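## Task

The left gripper starts out holding the scoop. Put it down on the table right next to the litter pan, touching only the table, hollow facing upward, and leave it at rest. Every other object must finish within roughly a thumb's width of its starting spot and be turned only a little. The result must hold without the robot supporting anything.

## Robot and tools

Robot: two six-joint arms, left_arm and right_arm, each ending in a two-finger parallel gripper with a wrist camera. The names are labels only; in the shared scene frame left_arm sits on the +y side. Bases: left_arm at (-0.004, +0.273, -0.015) m, right_arm at (-0.004, -0.271, -0.013) m, both facing roughly +x.

Scene frame: origin at table-top height, midway between the arms, a little behind the table's near edge. +x points out over the table, +z points up. Distances in metres, angles in radians.

execute_actions takes {"actions": [...]} holding at most one item, plus an optional "pictures" boolean (pictures come by default). An empty list just reports the current state. A wait item is {"steps": N} with N from 1 to 300 control steps (1/30 s each); it sends nothing new and returns when N steps have gone by since the previous result, counting your reply time. A motion item is {"rows": [...], "steps": N} with 1 to 15 rows and N at most 15 (default 15). Each row drives one step; if rows run out, the final row repeats.

Row layout: one flat list of exactly 14 numbers covering both arms, always, even when only one moves. Numbers 1 to 6 are left_arm absolute joint targets in radians in the order waist, shoulder, elbow, wrist pitch, wrist yaw, wrist roll; number 7 is the left gripper opening; numbers 8 to 14 repeat that for right_arm. These are absolute joint angles (the same scale the Joint positions line prints), not offsets. Stated joint ranges: waist -2.618 to 3.054, shoulder 0.000 to 3.142, elbow 0.000 to 3.142, wrist pitch -1.571 to 1.571, wrist yaw -1.571 to 1.571, wrist roll -2.094 to 2.094. The real stops may differ by up to 0.036 either way. A target beyond a range end by more than 0.036 that is also farther out than the joint's last reported angle gets the whole call refused, and nothing moves. Targets past the real stop are clipped to it and the result may print "joint sent to its limit"; no such line does not prove more travel exists. Opening is unitless from -1 (closed) to +1 (fully open, pads 0.094 m apart).

Motion limits: each step, a joint's target is held within a lead of its measured angle (waist 0.202, shoulder 0.258, elbow 0.238, wrist pitch 0.573, wrist yaw and roll 0.522), and if the targets would move the gripper more than 70 mm from where it is, all are scaled back. So big moves need several calls. Friction can leave a joint up to about 0.031 rad short, and changes smaller than that may not happen at all. Between calls, arms keep heading to the last row sent until they settle or a step is HELD; after that only a new action moves them on.

Results: the state line gives, per arm, end_effector_position (point between the finger pads, about 1 cm behind the tips) and end_effector_quat_wxyz in the scene frame; at long reach this can be off. Gripper fingers point along its +z and close along its y. Joint positions and Joint velocities list each arm's six joints then the pad gap in metres. grip_measured is the finger opening on the command scale, with a fixed per-gripper error up to about 1 mm. To hold something, command an opening about 0.03 under grip_measured for a firm grip, less below for a gentler one; pads push up to roughly 50 to 62 N, less on very thin parts. "joint command not followed" means the clearance check altered some joint targets; the rest of the row still ran. HELD marks steps where all or part of your row was not sent. Joint torques are raw drive outputs with offsets and noise, so treat them as rough contact hints. MOTOR HOT appears from 75 °C; at 90 °C that arm halts for 10 s, and at 100 °C it goes limp and drops what it holds (OVER-TEMPERATURE FAULT lines). Avoid holding loads longer than needed.

zoom_image: {"camera": one of cam_high, cam_low, cam_left_wrist, cam_right_wrist, "region": [x0, y0, x1, y1]} in pixels of that camera's latest 504x504 image, top-left origin, region up to 504 by 504. Calibration (K, distortion, T_world_to_cam) is given per camera; fixed cameras may be off by a couple of degrees and several millimetres, and wrist camera poses follow their arm's joint readings.



Things to avoid: knocking or placing anything off the table, dropping or slamming the scoop, shoving the litter pan or other items, letting the arms collide or press on each other, and hitting the bar under the bases or the plate behind it (up to about 3 cm above the table, no warning). Occasional brief tugs on a held part or pushes on loose objects can happen; check that the scoop is still secure. Release only once the scoop lies hollow up, flat on the table beside the pan, then lift the gripper clear.

Each tool is called as name(argument=value, ...), one argument or row to a line, values as JSON.

## Session

execute_actions(
  actions=[],
)

Scene clock: 0.00 s of 4200.00 s.
left_arm: end_effector_position=(+0.4598, +0.3395, +0.2388) grip_measured=-0.613 end_effector_quat_wxyz=(-0.570, +0.623, -0.287, +0.453) | right_arm: end_effector_position=(+0.3993, -0.2982, +0.3209) grip_measured=+1.000 end_effector_quat_wxyz=(+0.663, -0.196, +0.713, -0.121)
Joint positions: left_arm=[ 0.041  1.606  0.774  0.892 -0.499 -1.781  0.018] | right_arm=[-0.143  1.1    0.907  0.132 -0.307 -0.451  0.094]
Joint velocities: left_arm=[ 0.007 -0.007  0.002  0.037 -0.081  0.051 -0.001] | right_arm=[-0.002 -0.007 -0.007 -0.007  0.007 -0.007  0.   ]
Joint torques (N m, as the arm reports them, + toward a larger angle): no reading
Motor temperatures (°C, as the motors report them): left_arm=[23 37 33 33 23 23] | right_arm=[25 23 32 32 25 26]
camera_calibration (this result's frames):
cam_left_wrist: T_world_to_cam=[[-0.14359, 0.185591, 0.972079, -0.231958], [-0.179919, -0.970784, 0.158767, 0.378518], [0.973145, -0.152098, 0.172786, -0.314104], [0, 0, 0, 1]] pos_world=[0.340464, 0.362734, 0.219658]
cam_right_wrist: T_world_to_cam=[[0.115245, -0.892899, 0.435259, -0.456524], [-0.599107, -0.41199, -0.686538, 0.346653], [0.792332, -0.181647, -0.582422, -0.05711], [0, 0, 0, 1]] pos_world=[0.305544, -0.275186, 0.403434]

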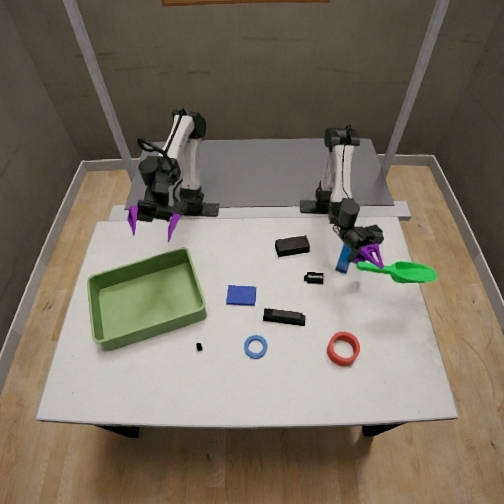

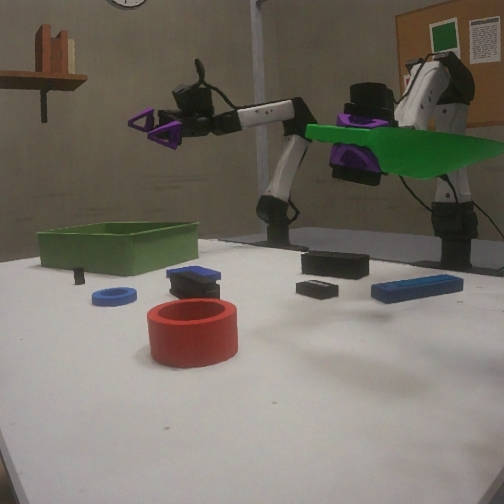

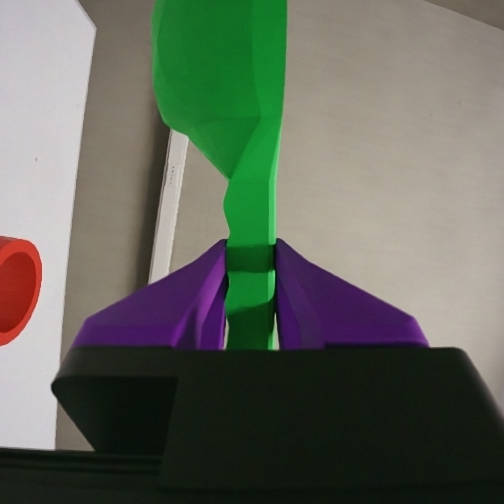

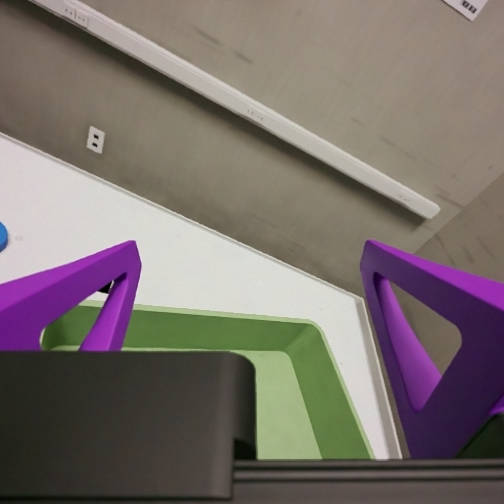

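execute_actions(
  actions=[
    {"rows":[[0,1.61,0.78,0.9,-0.5,-1.78,-0.65,-0.35,0.95,0.8,0,-0.3,-0.45,1],[-0.08,1.63,0.78,0.9,-0.5,-1.78,-0.65,-0.55,0.8,0.7,-0.1,-0.3,-0.45,1],[-0.17,1.65,0.79,0.91,-0.5,-1.78,-0.65,-0.75,0.65,0.6,-0.2,-0.3,-0.45,1],[-0.26,1.67,0.79,0.92,-0.5,-1.78,-0.65,-0.95,0.5,0.5,-0.3,-0.3,-0.45,1],[-0.35,1.69,0.8,0.93,-0.5,-1.78,-0.65,-1.15,0.4,0.4,-0.4,-0.3,-0.45,1],[-0.44,1.71,0.8,0.94,-0.5,-1.78,-0.65,-1.3,0.3,0.3,-0.4,-0.3,-0.45,1],[-0.53,1.73,0.81,0.95,-0.5,-1.78,-0.65,-1.3,0.3,0.3,-0.4,-0.3,-0.45,1],[-0.62,1.75,0.81,0.96,-0.5,-1.78,-0.65,-1.3,0.3,0.3,-0.4,-0.3,-0.45,1],[-0.71,1.77,0.82,0.97,-0.5,-1.78,-0.65,-1.3,0.3,0.3,-0.4,-0.3,-0.45,1],[-0.8,1.79,0.82,0.98,-0.5,-1.78,-0.65,-1.3,0.3,0.3,-0.4,-0.3,-0.45,1],[-0.89,1.81,0.83,0.99,-0.5,-1.78,-0.65,-1.3,0.3,0.3,-0.4,-0.3,-0.45,1],[-0.98,1.83,0.83,1.0,-0.5,-1.78,-0.65,-1.3,0.3,0.3,-0.4,-0.3,-0.45,1],[-1.07,1.85,0.835,1.0,-0.5,-1.78,-0.65,-1.3,0.3,0.3,-0.4,-0.3,-0.45,1],[-1.14,1.88,0.837,1.01,-0.5,-1.78,-0.65,-1.3,0.3,0.3,-0.4,-0.3,-0.45,1],[-1.18,1.9,0.837,1.02,-0.5,-1.78,-0.65,-1.3,0.3,0.3,-0.4,-0.3,-0.45,1]],"steps":15},
  ],
)

execute_actions(
  actions=[
    {"steps":15},
  ],
)

Scene clock: 75.03 s of 4200.00 s.
left_arm: end_effector_position=(+0.4054, -0.0074, +0.1582) grip_measured=-0.613 end_effector_quat_wxyz=(-0.370, +0.491, -0.539, +0.575) | right_arm: end_effector_position=(+0.1771, -0.4370, +0.1530) grip_measured=+1.000 end_effector_quat_wxyz=(+0.492, +0.122, +0.815, -0.283)
Joint positions: left_arm=[-0.693  1.836  0.803  0.952 -0.505 -1.781  0.018] | right_arm=[-0.906  0.328  0.31  -0.35  -0.305 -0.451  0.094]
Joint velocities: left_arm=[-1.59   0.598  0.1    0.139  0.125 -0.066  0.001] | right_arm=[-2.137 -0.481 -0.188 -0.535  0.066 -0.022  0.   ]
Joint torques (N m, as the arm reports them, + toward a larger angle): left_arm=[-0.34 -9.44  9.79  2.41  0.1   0.15] | right_arm=[-0.24  1.33  7.11  2.14 -0.14  0.07]
Motor temperatures (°C, as the motors report them): left_arm=[23 41 39 39 23 23] | right_arm=[25 24 36 37 25 26]
Steps of this call (steps 1 to 90: nothing new was sent; then 71.53 s passed at rest; steps 91 to 105: all 15 steps of this action). Readings (joint positions):
91: left_arm=[0.038 1.606 0.774 0.892 -0.501 -1.781] | right_arm=[-0.167 1.085 0.895 0.125 -0.318 -0.451]
92: left_arm=[0.023 1.607 0.774 0.892 -0.508 -1.781] | right_arm=[-0.219 1.041 0.857 0.101 -0.317 -0.451]
94: left_arm=[-0.060 1.617 0.774 0.897 -0.520 -1.781] | right_arm=[-0.320 0.931 0.765 0.033 -0.310 -0.451]
98: left_arm=[-0.291 1.682 0.774 0.919 -0.513 -1.781] | right_arm=[-0.480 0.736 0.596 -0.117 -0.308 -0.451]
105: the state above
camera_calibration (this result's frames):
cam_left_wrist: T_world_to_cam=[[0.115039, 0.133976, 0.984285, -0.204257], [-0.763381, -0.622101, 0.173898, 0.281474], [0.635622, -0.771389, 0.0307084, -0.145269], [0, 0, 0, 1]] pos_world=[0.330706, 0.0904118, 0.15656]
cam_right_wrist: T_world_to_cam=[[-0.476744, -0.808337, 0.345407, -0.326143], [-0.816771, 0.262083, -0.514002, 0.347838], [0.324962, -0.527166, -0.785173, -0.0412107], [0, 0, 0, 1]] pos_world=[0.142009, -0.37652, 0.259084]

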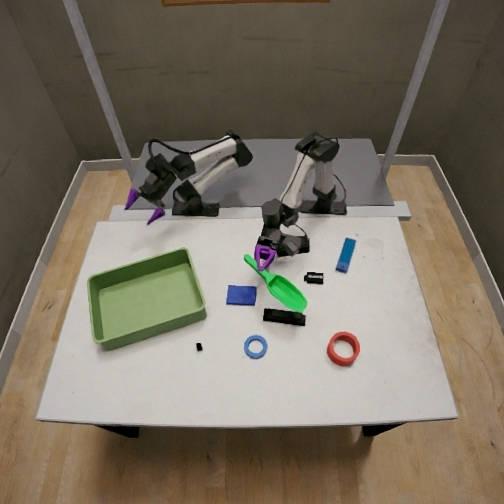

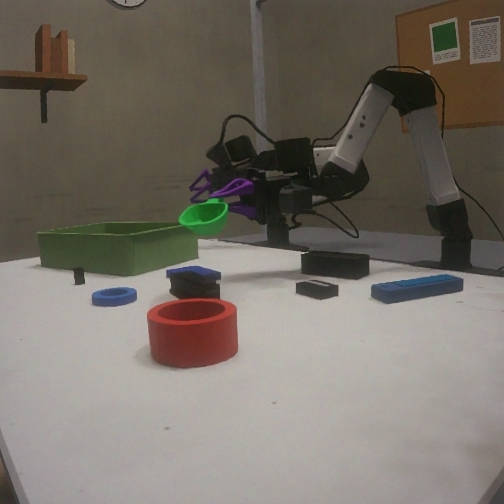

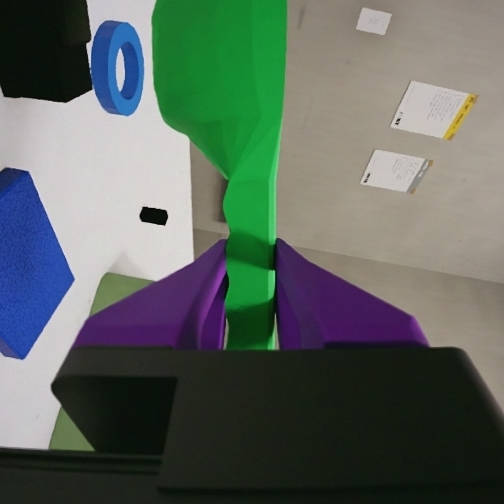

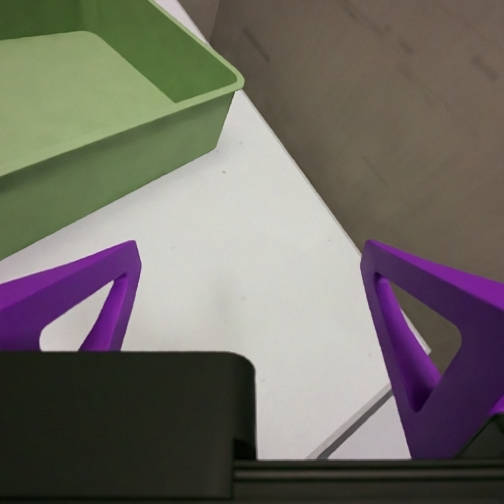

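Scene clock: 75.53 s of 4200.00 s.
left_arm: end_effector_position=(+0.2199, -0.1767, +0.1389) grip_measured=-0.613 end_effector_quat_wxyz=(+0.211, -0.336, +0.653, -0.644) | right_arm: end_effector_position=(+0.0985, -0.4864, +0.1472) grip_measured=+1.000 end_effector_quat_wxyz=(+0.422, +0.282, +0.781, -0.365)
Joint positions: left_arm=[-1.193  1.896  0.807  0.994 -0.486 -1.781  0.018] | right_arm=[-1.291  0.318  0.308 -0.396 -0.299 -0.451  0.094]
Joint velocities: left_arm=[ 0.149 -0.002  0.002 -0.007  0.007 -0.037  0.001] | right_arm=[ 0.012 -0.012 -0.022 -0.007 -0.066  0.051  0.   ]
Joint torques (N m, as the arm reports them, + toward a larger angle): left_arm=[  0.37 -10.22  10.39   2.47  -0.04   0.13] | right_arm=[-0.78  0.    6.54  1.84 -0.18  0.14]
Motor temperatures (°C, as the motors report them): left_arm=[23 42 40 39 23 23] | right_arm=[25 24 36 37 25 26]
Steps of this call (steps 1 to 15: the robot went on to your last target). Readings (joint positions):
1: left_arm=[-0.749 1.855 0.806 0.958 -0.504 -1.781] | right_arm=[-0.980 0.319 0.308 -0.365 -0.305 -0.451]
2: left_arm=[-0.807 1.870 0.807 0.961 -0.503 -1.781] | right_arm=[-1.053 0.318 0.308 -0.373 -0.305 -0.451]
4: left_arm=[-0.923 1.889 0.807 0.962 -0.501 -1.781] | right_arm=[-1.196 0.318 0.308 -0.381 -0.303 -0.451]
8: left_arm=[-1.145 1.896 0.807 0.973 -0.494 -1.781] | right_arm=[-1.290 0.318 0.308 -0.390 -0.299 -0.451]
15: the state above
camera_calibration (this result's frames):
cam_left_wrist: T_world_to_cam=[[0.172353, 0.0424309, 0.984121, -0.169934], [-0.970419, -0.164157, 0.177031, 0.163972], [0.169062, -0.985521, 0.0128827, -0.090108], [0, 0, 0, 1]] pos_world=[0.203644, -0.0546757, 0.139368]
cam_right_wrist: T_world_to_cam=[[-0.747523, -0.572715, 0.336461, -0.258971], [-0.657493, 0.565993, -0.497348, 0.423286], [0.0944042, -0.593, -0.799649, -0.0534554], [0, 0, 0, 1]] pos_world=[0.0897672, -0.419592, 0.254909]

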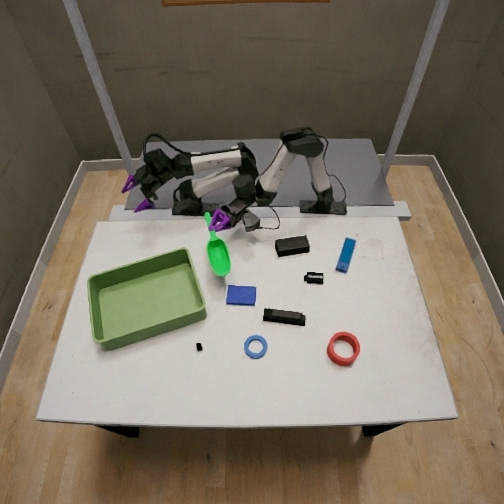

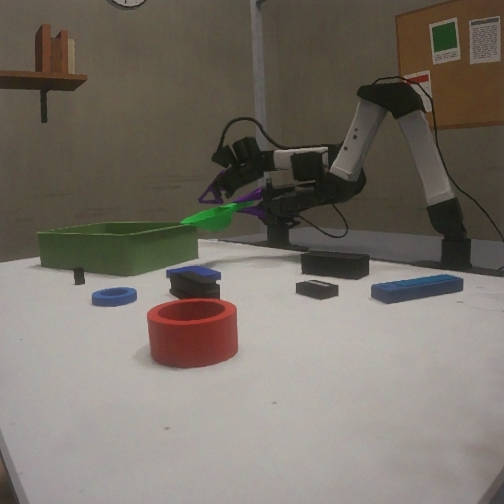

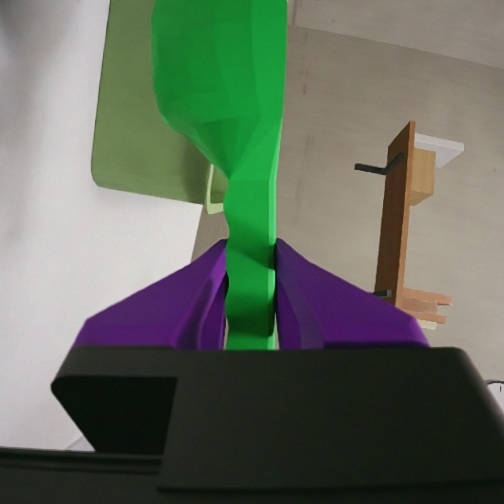

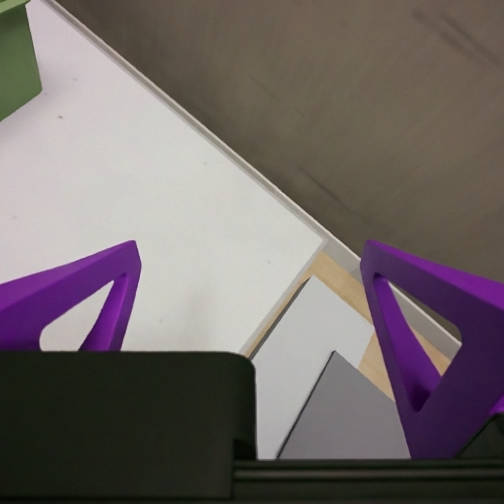

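execute_actions(
  actions=[
    {"rows":[[-1.15,1.93,0.83,1.05,-0.5,-1.78,-0.65,-1.3,0.3,0.3,-0.4,-0.3,-0.45,1],[-1.12,1.96,0.84,1.08,-0.5,-1.78,-0.65,-1.3,0.3,0.3,-0.4,-0.3,-0.45,1],[-1.09,1.99,0.85,1.11,-0.5,-1.78,-0.65,-1.3,0.3,0.3,-0.4,-0.3,-0.45,1],[-1.09,2.02,0.86,1.14,-0.5,-1.78,-0.65,-1.3,0.3,0.3,-0.4,-0.3,-0.45,1],[-1.09,2.05,0.87,1.17,-0.5,-1.78,-0.65,-1.3,0.3,0.3,-0.4,-0.3,-0.45,1],[-1.09,2.08,0.87,1.2,-0.5,-1.78,-0.65,-1.3,0.3,0.3,-0.4,-0.3,-0.45,1],[-1.09,2.11,0.87,1.23,-0.5,-1.78,-0.65,-1.3,0.3,0.3,-0.4,-0.3,-0.45,1]],"steps":15},
  ],
)

zoom_image(
  camera="cam_high",
  region=[160, 190, 290, 320],
)

zoom_image(
  camera="cam_low",
  region=[130, 160, 330, 290],
)

Scene clock: 89.83 s of 4200.00 s.
left_arm: end_effector_position=(+0.2750, -0.1637, +0.0902) grip_measured=-0.613 end_effector_quat_wxyz=(+0.249, -0.374, +0.629, -0.634) | right_arm: end_effector_position=(+0.0985, -0.4863, +0.1469) grip_measured=+1.000 end_effector_quat_wxyz=(+0.422, +0.282, +0.781, -0.364)
Joint positions: left_arm=[-1.086  2.116  0.85   1.179 -0.499 -1.781  0.018] | right_arm=[-1.291  0.318  0.308 -0.397 -0.299 -0.451  0.094]
Joint velocities: left_arm=[ 0.002  0.002 -0.002  0.256 -0.037  0.037 -0.   ] | right_arm=[ 0.012 -0.012  0.002  0.051  0.007  0.022  0.   ]
Joint torques (N m, as the arm reports them, + toward a larger angle): left_arm=[ -0.26 -12.     8.55   2.37   0.01   0.12] | right_arm=[-0.79 -0.16  6.65  1.85 -0.17  0.11]
Motor temperatures (°C, as the motors report them): left_arm=[23 43 41 40 23 23] | right_arm=[25 24 36 37 25 26]
Steps of this call (steps 1 to 15: the robot went on to your last target; steps 16 to 90: nothing new was sent; then 10.80 s passed at rest; steps 91 to 105: all 15 steps of this action). Readings (joint positions):
91: left_arm=[-1.185 1.898 0.807 1.002 -0.492 -1.781] | right_arm=[-1.291 0.318 0.308 -0.397 -0.299 -0.451]
92: left_arm=[-1.177 1.906 0.808 1.016 -0.491 -1.781] | right_arm=[-1.291 0.318 0.308 -0.397 -0.299 -0.451]
94: left_arm=[-1.141 1.945 0.824 1.055 -0.491 -1.781] | right_arm=[-1.291 0.318 0.308 -0.397 -0.299 -0.451]
98: left_arm=[-1.087 2.063 0.850 1.145 -0.498 -1.781] | right_arm=[-1.291 0.318 0.308 -0.397 -0.299 -0.451]
105: the state above
camera_calibration (this result's frames):
cam_left_wrist: T_world_to_cam=[[0.16158, 0.0699472, 0.984378, -0.124629], [-0.944681, -0.277538, 0.174785, 0.202727], [0.285428, -0.958165, 0.0212334, -0.11425], [0, 0, 0, 1]] pos_world=[0.24426, -0.0444889, 0.0896747]
cam_right_wrist: T_world_to_cam=[[-0.747451, -0.573176, 0.335836, -0.25895], [-0.657615, 0.566771, -0.4963, 0.423253], [0.0941245, -0.591811, -0.800563, -0.0528997], [0, 0, 0, 1]] pos_world=[0.0897638, -0.419618, 0.254676]

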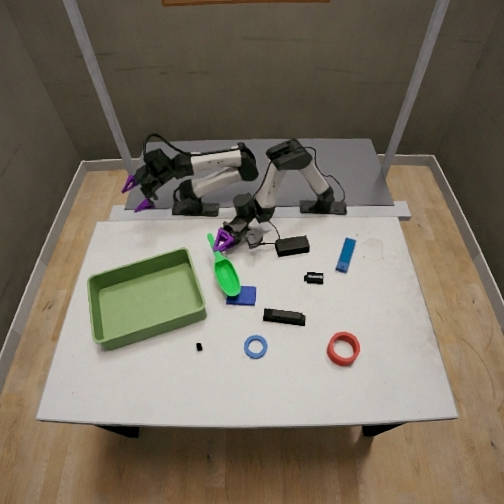

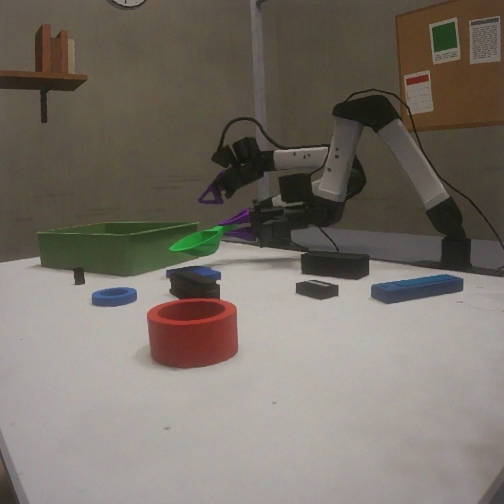

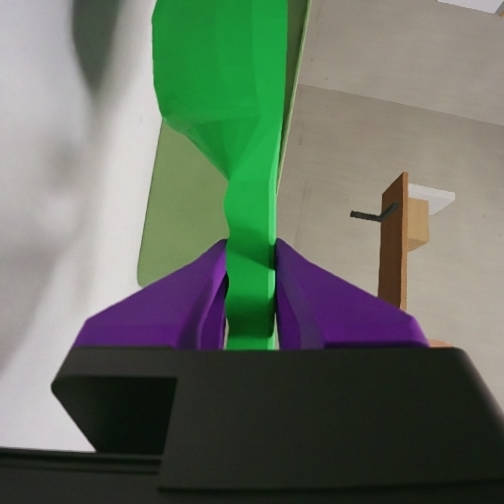

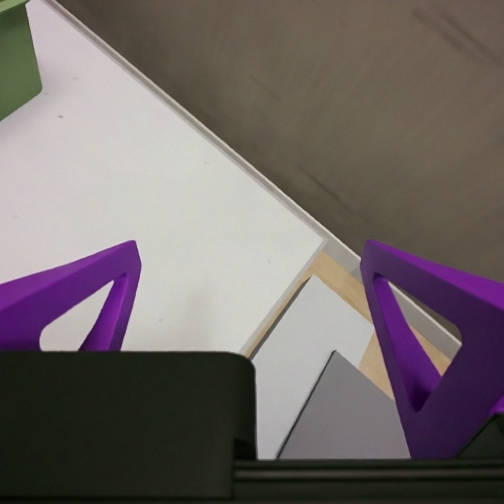

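Region (160, 190, 290, 320) of cam_high's 504x504 image, scaled by 3.877, with more detail than that image has.

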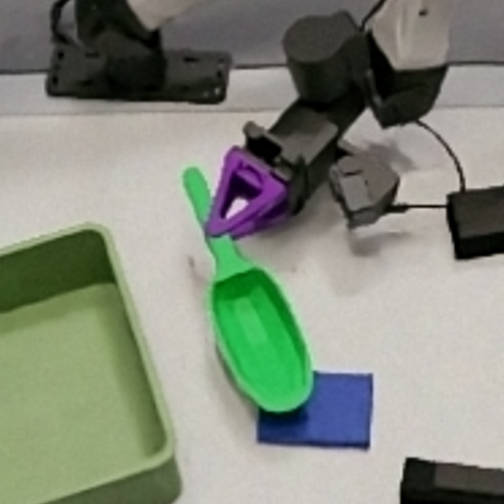

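Region (130, 160, 330, 290) of cam_low's 504x504 image, scaled by 2.520, with more detail than that image has; it fills the top 328 rows of this view, and the rest is white.

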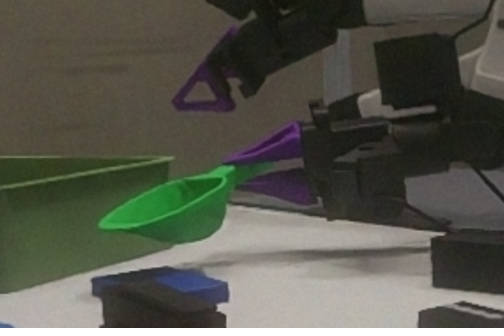

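execute_actions(
  actions=[
    {"rows":[[-1.11,2.11,0.87,1.23,-0.44,-1.78,-0.65,-1.3,0.3,0.3,-0.4,-0.3,-0.45,1],[-1.13,2.12,0.87,1.24,-0.38,-1.78,-0.65,-1.3,0.3,0.3,-0.4,-0.3,-0.45,1],[-1.15,2.13,0.87,1.25,-0.33,-1.78,-0.65,-1.3,0.3,0.3,-0.4,-0.3,-0.45,1],[-1.15,2.14,0.87,1.26,-0.33,-1.78,-0.65,-1.3,0.3,0.3,-0.4,-0.3,-0.45,1],[-1.15,2.15,0.87,1.27,-0.33,-1.78,-0.65,-1.3,0.3,0.3,-0.4,-0.3,-0.45,1]],"steps":15},
  ],
)

zoom_image(
  camera="cam_high",
  region=[160, 190, 290, 320],
)

zoom_image(
  camera="cam_low",
  region=[130, 160, 330, 290],
)

Scene clock: 105.63 s of 4200.00 s.
left_arm: end_effector_position=(+0.2257, -0.2009, +0.0931) grip_measured=-0.613 end_effector_quat_wxyz=(+0.170, -0.305, +0.653, -0.672) | right_arm: end_effector_position=(+0.0985, -0.4863, +0.1469) grip_measured=+1.000 end_effector_quat_wxyz=(+0.422, +0.282, +0.781, -0.364)
Joint positions: left_arm=[-1.153  2.137  0.85   1.243 -0.341 -1.781  0.018] | right_arm=[-1.291  0.318  0.308 -0.397 -0.299 -0.451  0.094]
Joint velocities: left_arm=[-0.002  0.007  0.002  0.095  0.051  0.022  0.   ] | right_arm=[ 0.007 -0.002  0.002  0.051  0.022 -0.066  0.   ]
Joint torques (N m, as the arm reports them, + toward a larger angle): left_arm=[ -0.05 -10.88   8.32   2.52   0.07   0.14] | right_arm=[-0.66 -0.13  6.49  1.85 -0.15  0.11]
Motor temperatures (°C, as the motors report them): left_arm=[23 47 41 41 23 23] | right_arm=[25 24 36 37 25 26]
Steps of this call (steps 1 to 30: the robot went on to your last target; steps 31 to 100: nothing new was sent; then 11.97 s passed at rest; steps 101 to 115: all 15 steps of this action). Readings (joint positions):
101: left_arm=[-1.087 2.116 0.850 1.207 -0.493 -1.781] | right_arm=[-1.291 0.318 0.308 -0.397 -0.299 -0.451]
102: left_arm=[-1.091 2.116 0.850 1.208 -0.478 -1.781] | right_arm=[-1.291 0.318 0.308 -0.397 -0.299 -0.451]
104: left_arm=[-1.111 2.117 0.850 1.215 -0.433 -1.781] | right_arm=[-1.291 0.318 0.308 -0.397 -0.299 -0.451]
108: left_arm=[-1.151 2.131 0.850 1.237 -0.368 -1.781] | right_arm=[-1.291 0.318 0.308 -0.397 -0.299 -0.451]
115: the state above
camera_calibration (this result's frames):
cam_left_wrist: T_world_to_cam=[[0.172532, 0.0731721, 0.982282, -0.118576], [-0.9829, -0.0523556, 0.17654, 0.199048], [0.0643458, -0.995944, 0.0628878, -0.0975095], [0, 0, 0, 1]] pos_world=[0.222377, -0.0780163, 0.0874669]
cam_right_wrist: T_world_to_cam=[[-0.747451, -0.573176, 0.335836, -0.25895], [-0.657615, 0.566771, -0.4963, 0.423253], [0.0941245, -0.591811, -0.800563, -0.0528997], [0, 0, 0, 1]] pos_world=[0.0897638, -0.419618, 0.254676]

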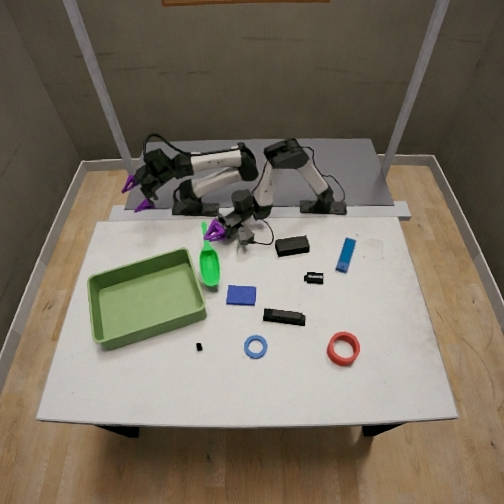

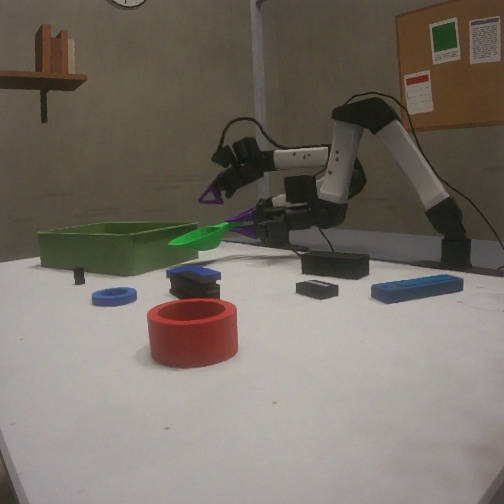

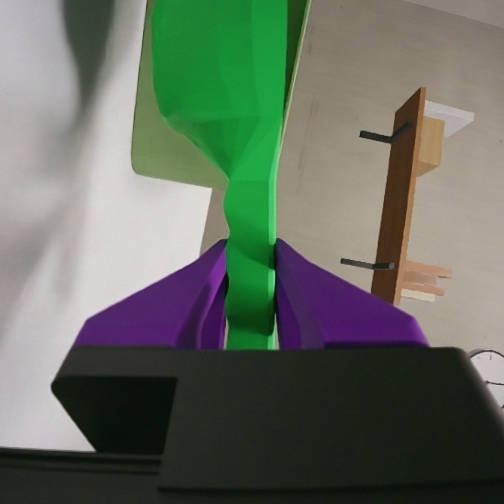

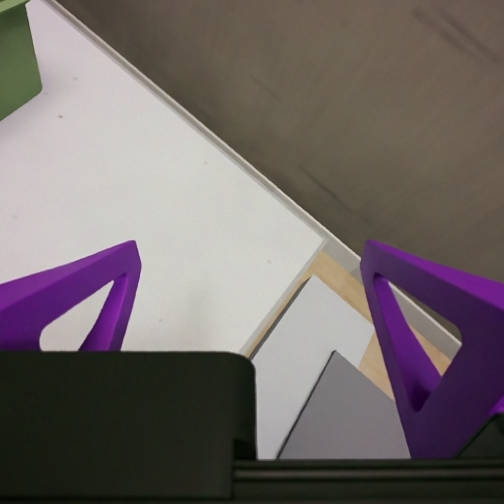

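Region (160, 190, 290, 320) of cam_high's 504x504 image, scaled by 3.877, with more detail than that image has.

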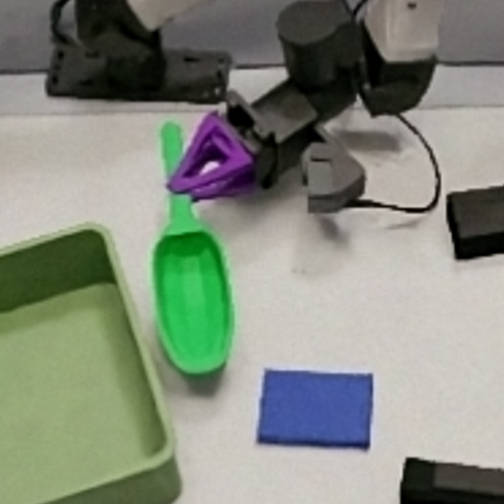

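Region (130, 160, 330, 290) of cam_low's 504x504 image, scaled by 2.520, with more detail than that image has; it fills the top 328 rows of this view, and the rest is white.

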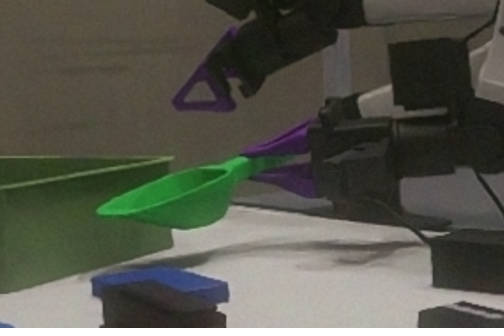

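execute_actions(
  actions=[
    {"rows":[[-1.12,2.15,0.87,1.27,-0.37,-1.78,-0.65,-1.3,0.3,0.3,-0.4,-0.3,-0.45,1],[-1.09,2.15,0.87,1.27,-0.4,-1.78,-0.65,-1.3,0.3,0.3,-0.4,-0.3,-0.45,1],[-1.09,2.15,0.87,1.27,-0.4,-1.78,-0.65,-1.3,0.3,0.3,-0.4,-0.3,-0.45,1],[-1.09,2.15,0.87,1.27,-0.4,-1.78,-0.65,-1.3,0.3,0.3,-0.4,-0.3,-0.45,1],[-1.09,2.16,0.87,1.28,-0.4,-1.78,-0.65,-1.3,0.3,0.3,-0.4,-0.3,-0.45,1],[-1.09,2.17,0.87,1.29,-0.4,-1.78,-0.65,-1.3,0.3,0.3,-0.4,-0.3,-0.45,1],[-1.09,2.18,0.87,1.3,-0.4,-1.78,-0.65,-1.3,0.3,0.3,-0.4,-0.3,-0.45,1],[-1.09,2.19,0.87,1.31,-0.4,-1.78,-0.65,-1.3,0.3,0.3,-0.4,-0.3,-0.45,1]],"steps":15},
  ],
)

zoom_image(
  camera="cam_high",
  region=[160, 190, 290, 320],
)

zoom_image(
  camera="cam_low",
  region=[130, 160, 330, 290],
)

Scene clock: 125.60 s of 4200.00 s.
left_arm: end_effector_position=(+0.2617, -0.1790, +0.0798) grip_measured=-0.613 end_effector_quat_wxyz=(+0.210, -0.341, +0.638, -0.658) | right_arm: end_effector_position=(+0.0985, -0.4863, +0.1469) grip_measured=+1.000 end_effector_quat_wxyz=(+0.422, +0.282, +0.781, -0.364)
Joint positions: left_arm=[-1.09   2.181  0.85   1.277 -0.392 -1.781  0.018] | right_arm=[-1.291  0.318  0.308 -0.397 -0.299 -0.451  0.094]
Joint velocities: left_arm=[ 0.012 -0.002 -0.007  0.051 -0.007  0.066 -0.001] | right_arm=[ 0.012  0.012 -0.017 -0.081 -0.022  0.022  0.   ]
Joint torques (N m, as the arm reports them, + toward a larger angle): left_arm=[  0.02 -11.18   8.25   2.55  -0.05   0.12] | right_arm=[-0.79 -0.33  6.55  1.82 -0.2   0.12]
Motor temperatures (°C, as the motors report them): left_arm=[23 48 41 42 23 23] | right_arm=[25 23 36 37 25 26]
Steps of this call (steps 1 to 15: the robot went on to your last target; steps 16 to 90: nothing new was sent; then 16.47 s passed at rest; steps 91 to 105: all 15 steps of this action). Readings (joint positions):
91: left_arm=[-1.152 2.137 0.850 1.246 -0.337 -1.781] | right_arm=[-1.291 0.318 0.308 -0.397 -0.299 -0.451]
92: left_arm=[-1.146 2.137 0.850 1.246 -0.342 -1.781] | right_arm=[-1.291 0.318 0.308 -0.397 -0.299 -0.451]
94: left_arm=[-1.122 2.137 0.850 1.247 -0.358 -1.781] | right_arm=[-1.291 0.318 0.308 -0.397 -0.299 -0.451]
98: left_arm=[-1.090 2.153 0.850 1.268 -0.385 -1.781] | right_arm=[-1.291 0.318 0.308 -0.397 -0.299 -0.451]
105: the state above
camera_calibration (this result's frames):
cam_left_wrist: T_world_to_cam=[[0.164182, 0.0840709, 0.982841, -0.10923], [-0.970218, -0.166137, 0.176285, 0.214269], [0.178106, -0.982512, 0.0542903, -0.103807], [0, 0, 0, 1]] pos_world=[0.24431, -0.0572102, 0.0752193]
cam_right_wrist: T_world_to_cam=[[-0.747451, -0.573176, 0.335836, -0.25895], [-0.657615, 0.566771, -0.4963, 0.423253], [0.0941245, -0.591811, -0.800563, -0.0528997], [0, 0, 0, 1]] pos_world=[0.0897638, -0.419618, 0.254676]

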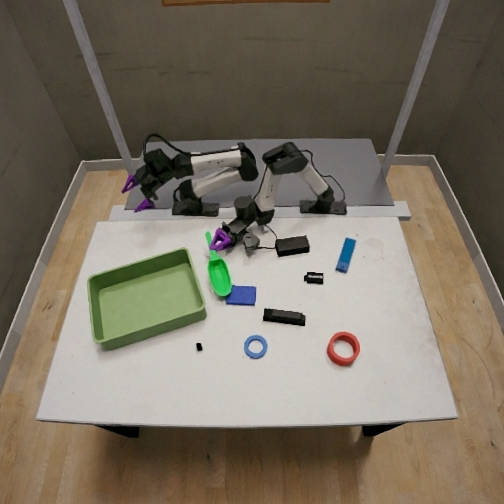

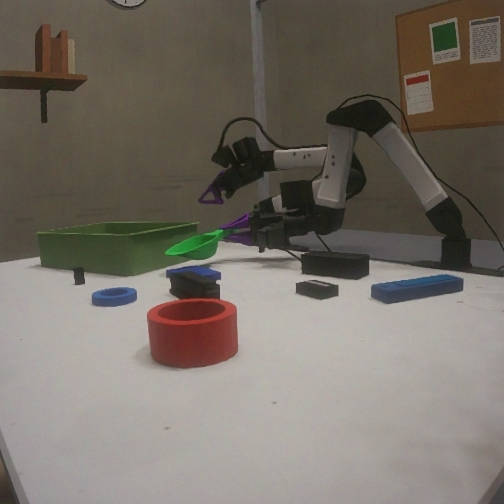

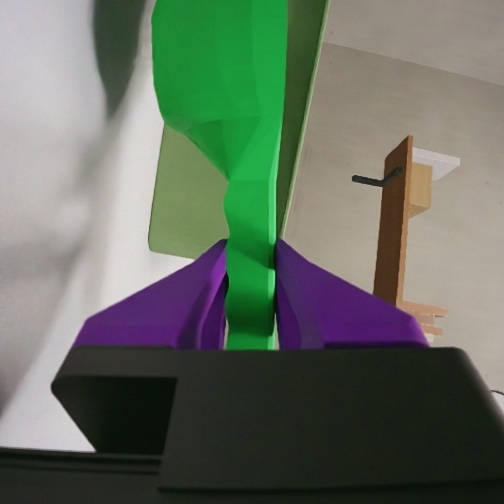

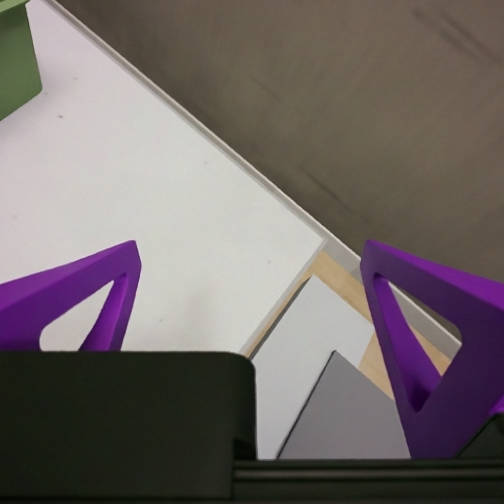

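Region (160, 190, 290, 320) of cam_high's 504x504 image, scaled by 3.877, with more detail than that image has.

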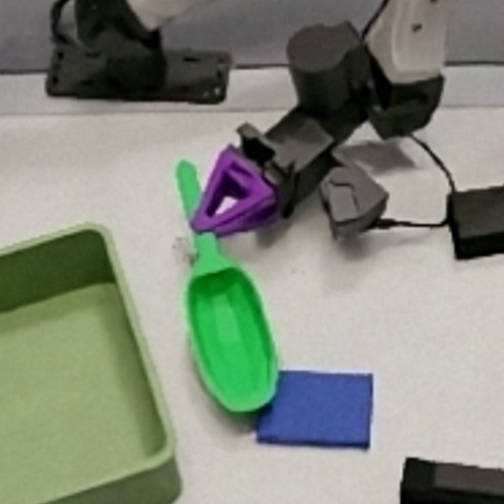

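Region (130, 160, 330, 290) of cam_low's 504x504 image, scaled by 2.520, with more detail than that image has; it fills the top 328 rows of this view, and the rest is white.

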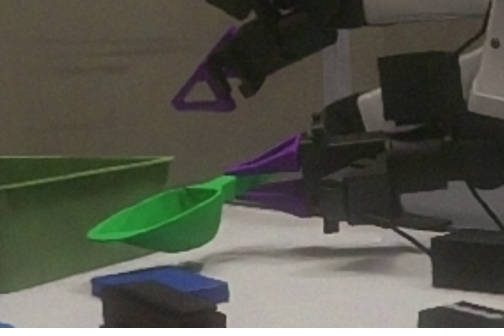

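execute_actions(
  actions=[
    {"rows":[[-1.115,2.19,0.87,1.31,-0.37,-1.78,-0.65,-1.3,0.3,0.3,-0.4,-0.3,-0.45,1],[-1.135,2.19,0.87,1.31,-0.335,-1.78,-0.65,-1.3,0.3,0.3,-0.4,-0.3,-0.45,1],[-1.135,2.19,0.87,1.31,-0.335,-1.78,-0.65,-1.3,0.3,0.3,-0.4,-0.3,-0.45,1],[-1.135,2.19,0.87,1.31,-0.335,-1.78,-0.65,-1.3,0.3,0.3,-0.4,-0.3,-0.45,1],[-1.135,2.19,0.87,1.31,-0.335,-1.78,-0.65,-1.3,0.3,0.3,-0.4,-0.3,-0.45,1],[-1.135,2.205,0.87,1.32,-0.335,-1.78,-0.65,-1.3,0.3,0.3,-0.4,-0.3,-0.45,1],[-1.135,2.22,0.87,1.335,-0.335,-1.78,-0.65,-1.3,0.3,0.3,-0.4,-0.3,-0.45,1]],"steps":15},
  ],
)

zoom_image(
  camera="cam_high",
  region=[160, 190, 290, 320],
)

zoom_image(
  camera="cam_low",
  region=[130, 160, 330, 290],
)

Scene clock: 142.33 s of 4200.00 s.
left_arm: end_effector_position=(+0.2350, -0.1958, +0.0722) grip_measured=-0.613 end_effector_quat_wxyz=(+0.177, -0.312, +0.653, -0.667) | right_arm: end_effector_position=(+0.0985, -0.4863, +0.1469) grip_measured=+1.000 end_effector_quat_wxyz=(+0.422, +0.282, +0.781, -0.364)
Joint positions: left_arm=[-1.134  2.208  0.85   1.306 -0.341 -1.781  0.018] | right_arm=[-1.291  0.318  0.308 -0.397 -0.299 -0.451  0.094]
Joint velocities: left_arm=[-0.007 -0.017  0.002  0.037  0.007  0.051 -0.001] | right_arm=[ 0.007 -0.017  0.002 -0.007  0.022  0.007  0.   ]
Joint torques (N m, as the arm reports them, + toward a larger angle): left_arm=[ -0.19 -11.33   7.7    2.59   0.15   0.13] | right_arm=[-0.75 -0.12  6.54  1.79 -0.17  0.08]
Motor temperatures (°C, as the motors report them): left_arm=[23 49 40 43 23 23] | right_arm=[25 23 36 37 25 26]
Steps of this call (steps 1 to 15: the robot went on to your last target; steps 16 to 90: nothing new was sent; then 13.23 s passed at rest; steps 91 to 105: all 15 steps of this action). Readings (joint positions):
91: left_arm=[-1.091 2.181 0.850 1.287 -0.392 -1.781] | right_arm=[-1.291 0.318 0.308 -0.397 -0.299 -0.451]
92: left_arm=[-1.095 2.181 0.850 1.287 -0.386 -1.781] | right_arm=[-1.291 0.318 0.308 -0.397 -0.299 -0.451]
94: left_arm=[-1.111 2.181 0.850 1.287 -0.372 -1.781] | right_arm=[-1.291 0.318 0.308 -0.397 -0.299 -0.451]
98: left_arm=[-1.134 2.190 0.850 1.301 -0.348 -1.781] | right_arm=[-1.291 0.318 0.308 -0.397 -0.299 -0.451]
105: the state above
camera_calibration (this result's frames):
cam_left_wrist: T_world_to_cam=[[0.17372, 0.0694336, 0.982344, -0.101037], [-0.981147, -0.0735823, 0.178709, 0.207384], [0.0846916, -0.994869, 0.0553419, -0.0956906], [0, 0, 0, 1]] pos_world=[0.22913, -0.0729245, 0.067487]
cam_right_wrist: T_world_to_cam=[[-0.747451, -0.573176, 0.335836, -0.25895], [-0.657615, 0.566771, -0.4963, 0.423253], [0.0941245, -0.591811, -0.800563, -0.0528997], [0, 0, 0, 1]] pos_world=[0.0897638, -0.419618, 0.254676]

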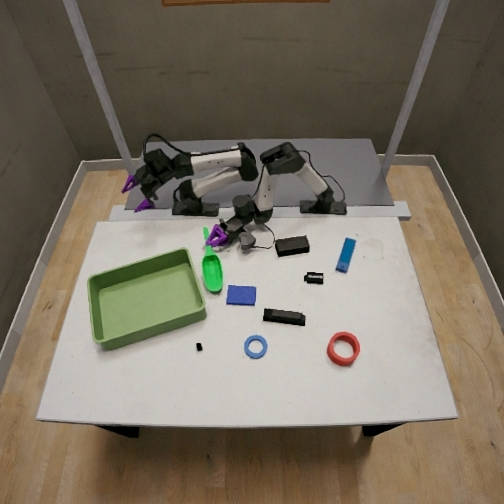

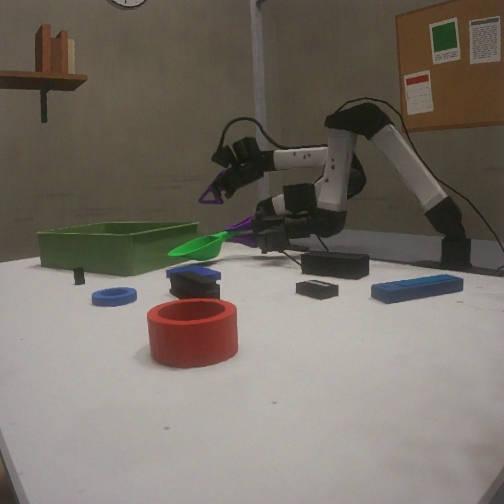

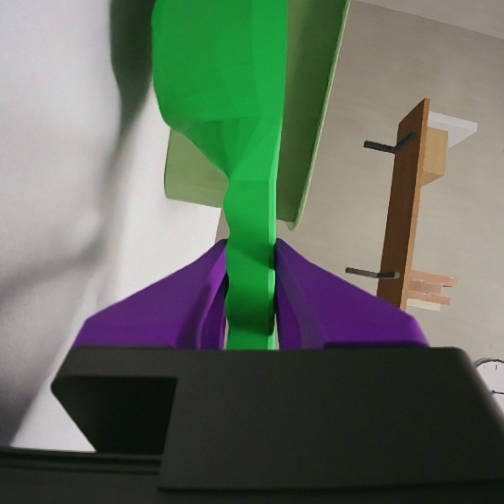

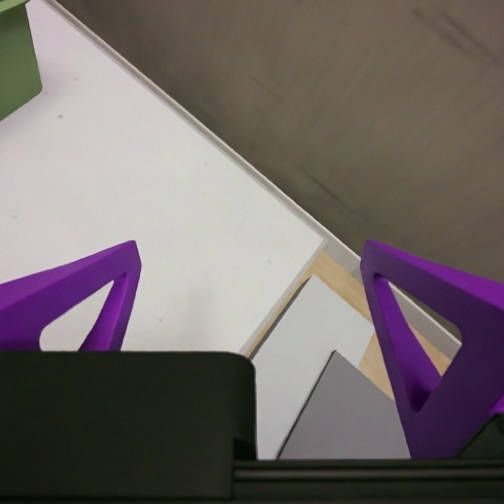

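Region (160, 190, 290, 320) of cam_high's 504x504 image, scaled by 3.877, with more detail than that image has.

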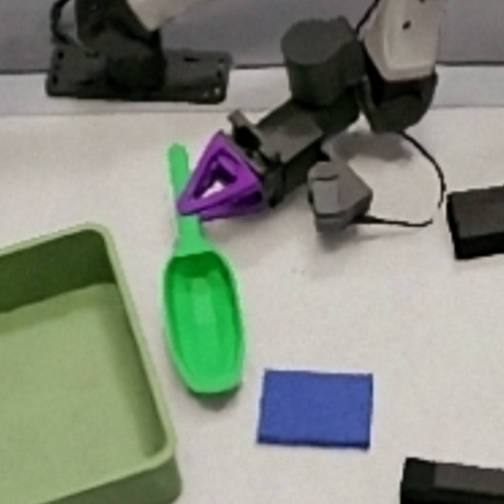

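Region (130, 160, 330, 290) of cam_low's 504x504 image, scaled by 2.520, with more detail than that image has; it fills the top 328 rows of this view, and the rest is white.

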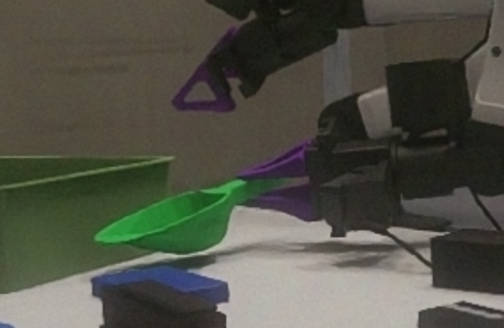

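execute_actions(
  actions=[
    {"rows":[[-1.135,2.235,0.87,1.345,-0.335,-1.78,-0.65,-1.3,0.3,0.3,-0.4,-0.3,-0.45,1],[-1.135,2.245,0.87,1.355,-0.335,-1.78,-0.65,-1.3,0.3,0.3,-0.4,-0.3,-0.45,1],[-1.135,2.25,0.87,1.36,-0.335,-1.78,-0.65,-1.3,0.3,0.3,-0.4,-0.3,-0.45,1],[-1.135,2.25,0.87,1.36,-0.335,-1.78,-0.65,-1.3,0.3,0.3,-0.4,-0.3,-0.45,1],[-1.135,2.25,0.87,1.36,-0.335,-1.78,-0.65,-1.3,0.3,0.3,-0.4,-0.3,-0.45,1],[-1.135,2.25,0.87,1.36,-0.335,-1.78,-0.55,-1.3,0.3,0.3,-0.4,-0.3,-0.45,1],[-1.135,2.25,0.87,1.36,-0.335,-1.78,-0.45,-1.3,0.3,0.3,-0.4,-0.3,-0.45,1],[-1.135,2.25,0.87,1.36,-0.335,-1.78,-0.3,-1.3,0.3,0.3,-0.4,-0.3,-0.45,1],[-1.135,2.25,0.87,1.36,-0.335,-1.78,-0.2,-1.3,0.3,0.3,-0.4,-0.3,-0.45,1]],"steps":15},
  ],
)

zoom_image(
  camera="cam_low",
  region=[130, 160, 330, 290],
)

Scene clock: 159.00 s of 4200.00 s.
left_arm: end_effector_position=(+0.2347, -0.1956, +0.0674) grip_measured=-0.203 end_effector_quat_wxyz=(+0.176, -0.311, +0.649, -0.672) | right_arm: end_effector_position=(+0.0985, -0.4863, +0.1469) grip_measured=+1.000 end_effector_quat_wxyz=(+0.422, +0.282, +0.781, -0.364)
Joint positions: left_arm=[-1.134  2.237  0.85   1.348 -0.34  -1.781  0.037] | right_arm=[-1.291  0.318  0.308 -0.397 -0.299 -0.451  0.094]
Joint velocities: left_arm=[ 0.012 -0.007 -0.007  0.037 -0.007 -0.022  0.   ] | right_arm=[-0.002 -0.002 -0.017  0.007  0.007 -0.037  0.   ]
Joint torques (N m, as the arm reports them, + toward a larger angle): left_arm=[ -0.17 -11.12   7.72   2.42   0.09   0.13] | right_arm=[-0.69 -0.29  6.57  1.85 -0.17  0.04]
Motor temperatures (°C, as the motors report them): left_arm=[23 49 40 43 23 23] | right_arm=[25 23 36 37 25 26]
Steps of this call (steps 1 to 15: the robot went on to your last target; steps 16 to 90: nothing new was sent; then 13.17 s passed at rest; steps 91 to 105: all 15 steps of this action). Readings (joint positions):
91: left_arm=[-1.134 2.210 0.850 1.313 -0.340 -1.781] | right_arm=[-1.291 0.318 0.308 -0.397 -0.299 -0.451]
92: left_arm=[-1.134 2.213 0.850 1.319 -0.340 -1.781] | right_arm=[-1.291 0.318 0.308 -0.397 -0.299 -0.451]
94: left_arm=[-1.134 2.224 0.850 1.329 -0.340 -1.781] | right_arm=[-1.291 0.318 0.308 -0.397 -0.299 -0.451]
98: left_arm=[-1.134 2.237 0.850 1.333 -0.340 -1.781] | right_arm=[-1.291 0.318 0.308 -0.397 -0.299 -0.451]
105: the state above
camera_calibration (this result's frames):
cam_left_wrist: T_world_to_cam=[[0.169565, 0.0806661, 0.982212, -0.0931062], [-0.982066, -0.069529, 0.17525, 0.209143], [0.082429, -0.994313, 0.0674297, -0.0953949], [0, 0, 0, 1]] pos_world=[0.229043, -0.0728003, 0.0612301]
cam_right_wrist: T_world_to_cam=[[-0.747451, -0.573176, 0.335836, -0.25895], [-0.657615, 0.566771, -0.4963, 0.423253], [0.0941245, -0.591811, -0.800563, -0.0528997], [0, 0, 0, 1]] pos_world=[0.0897638, -0.419618, 0.254676]

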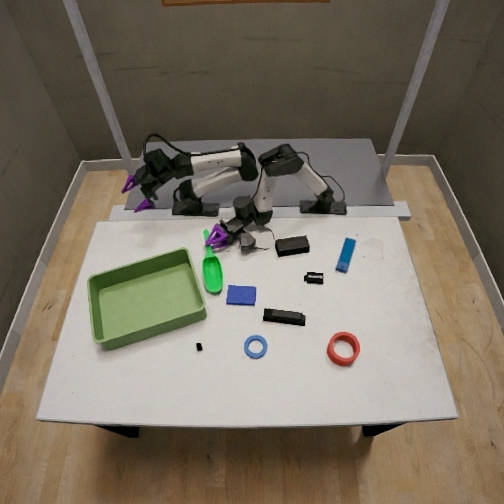

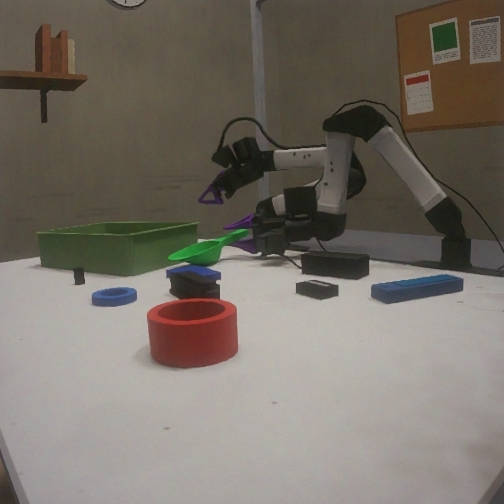

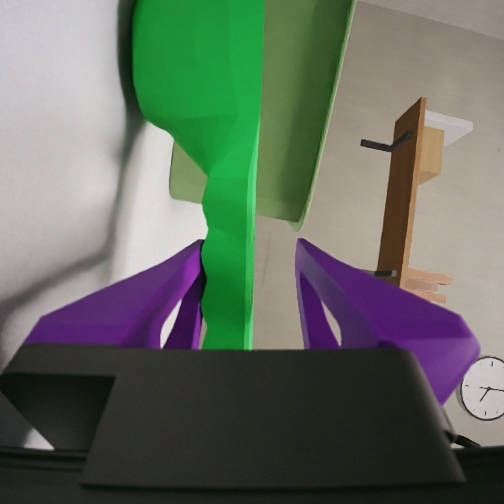

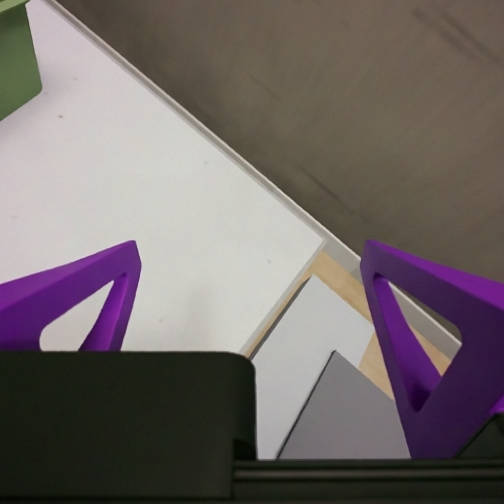

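Region (130, 160, 330, 290) of cam_low's 504x504 image, scaled by 2.520, with more detail than that image has; it fills the top 328 rows of this view, and the rest is white.

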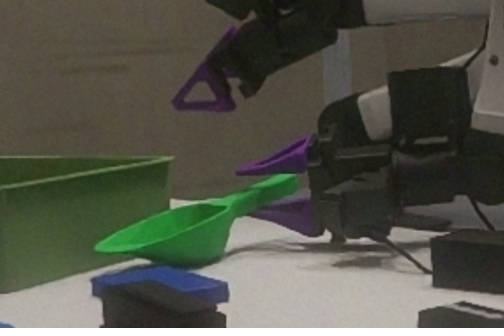

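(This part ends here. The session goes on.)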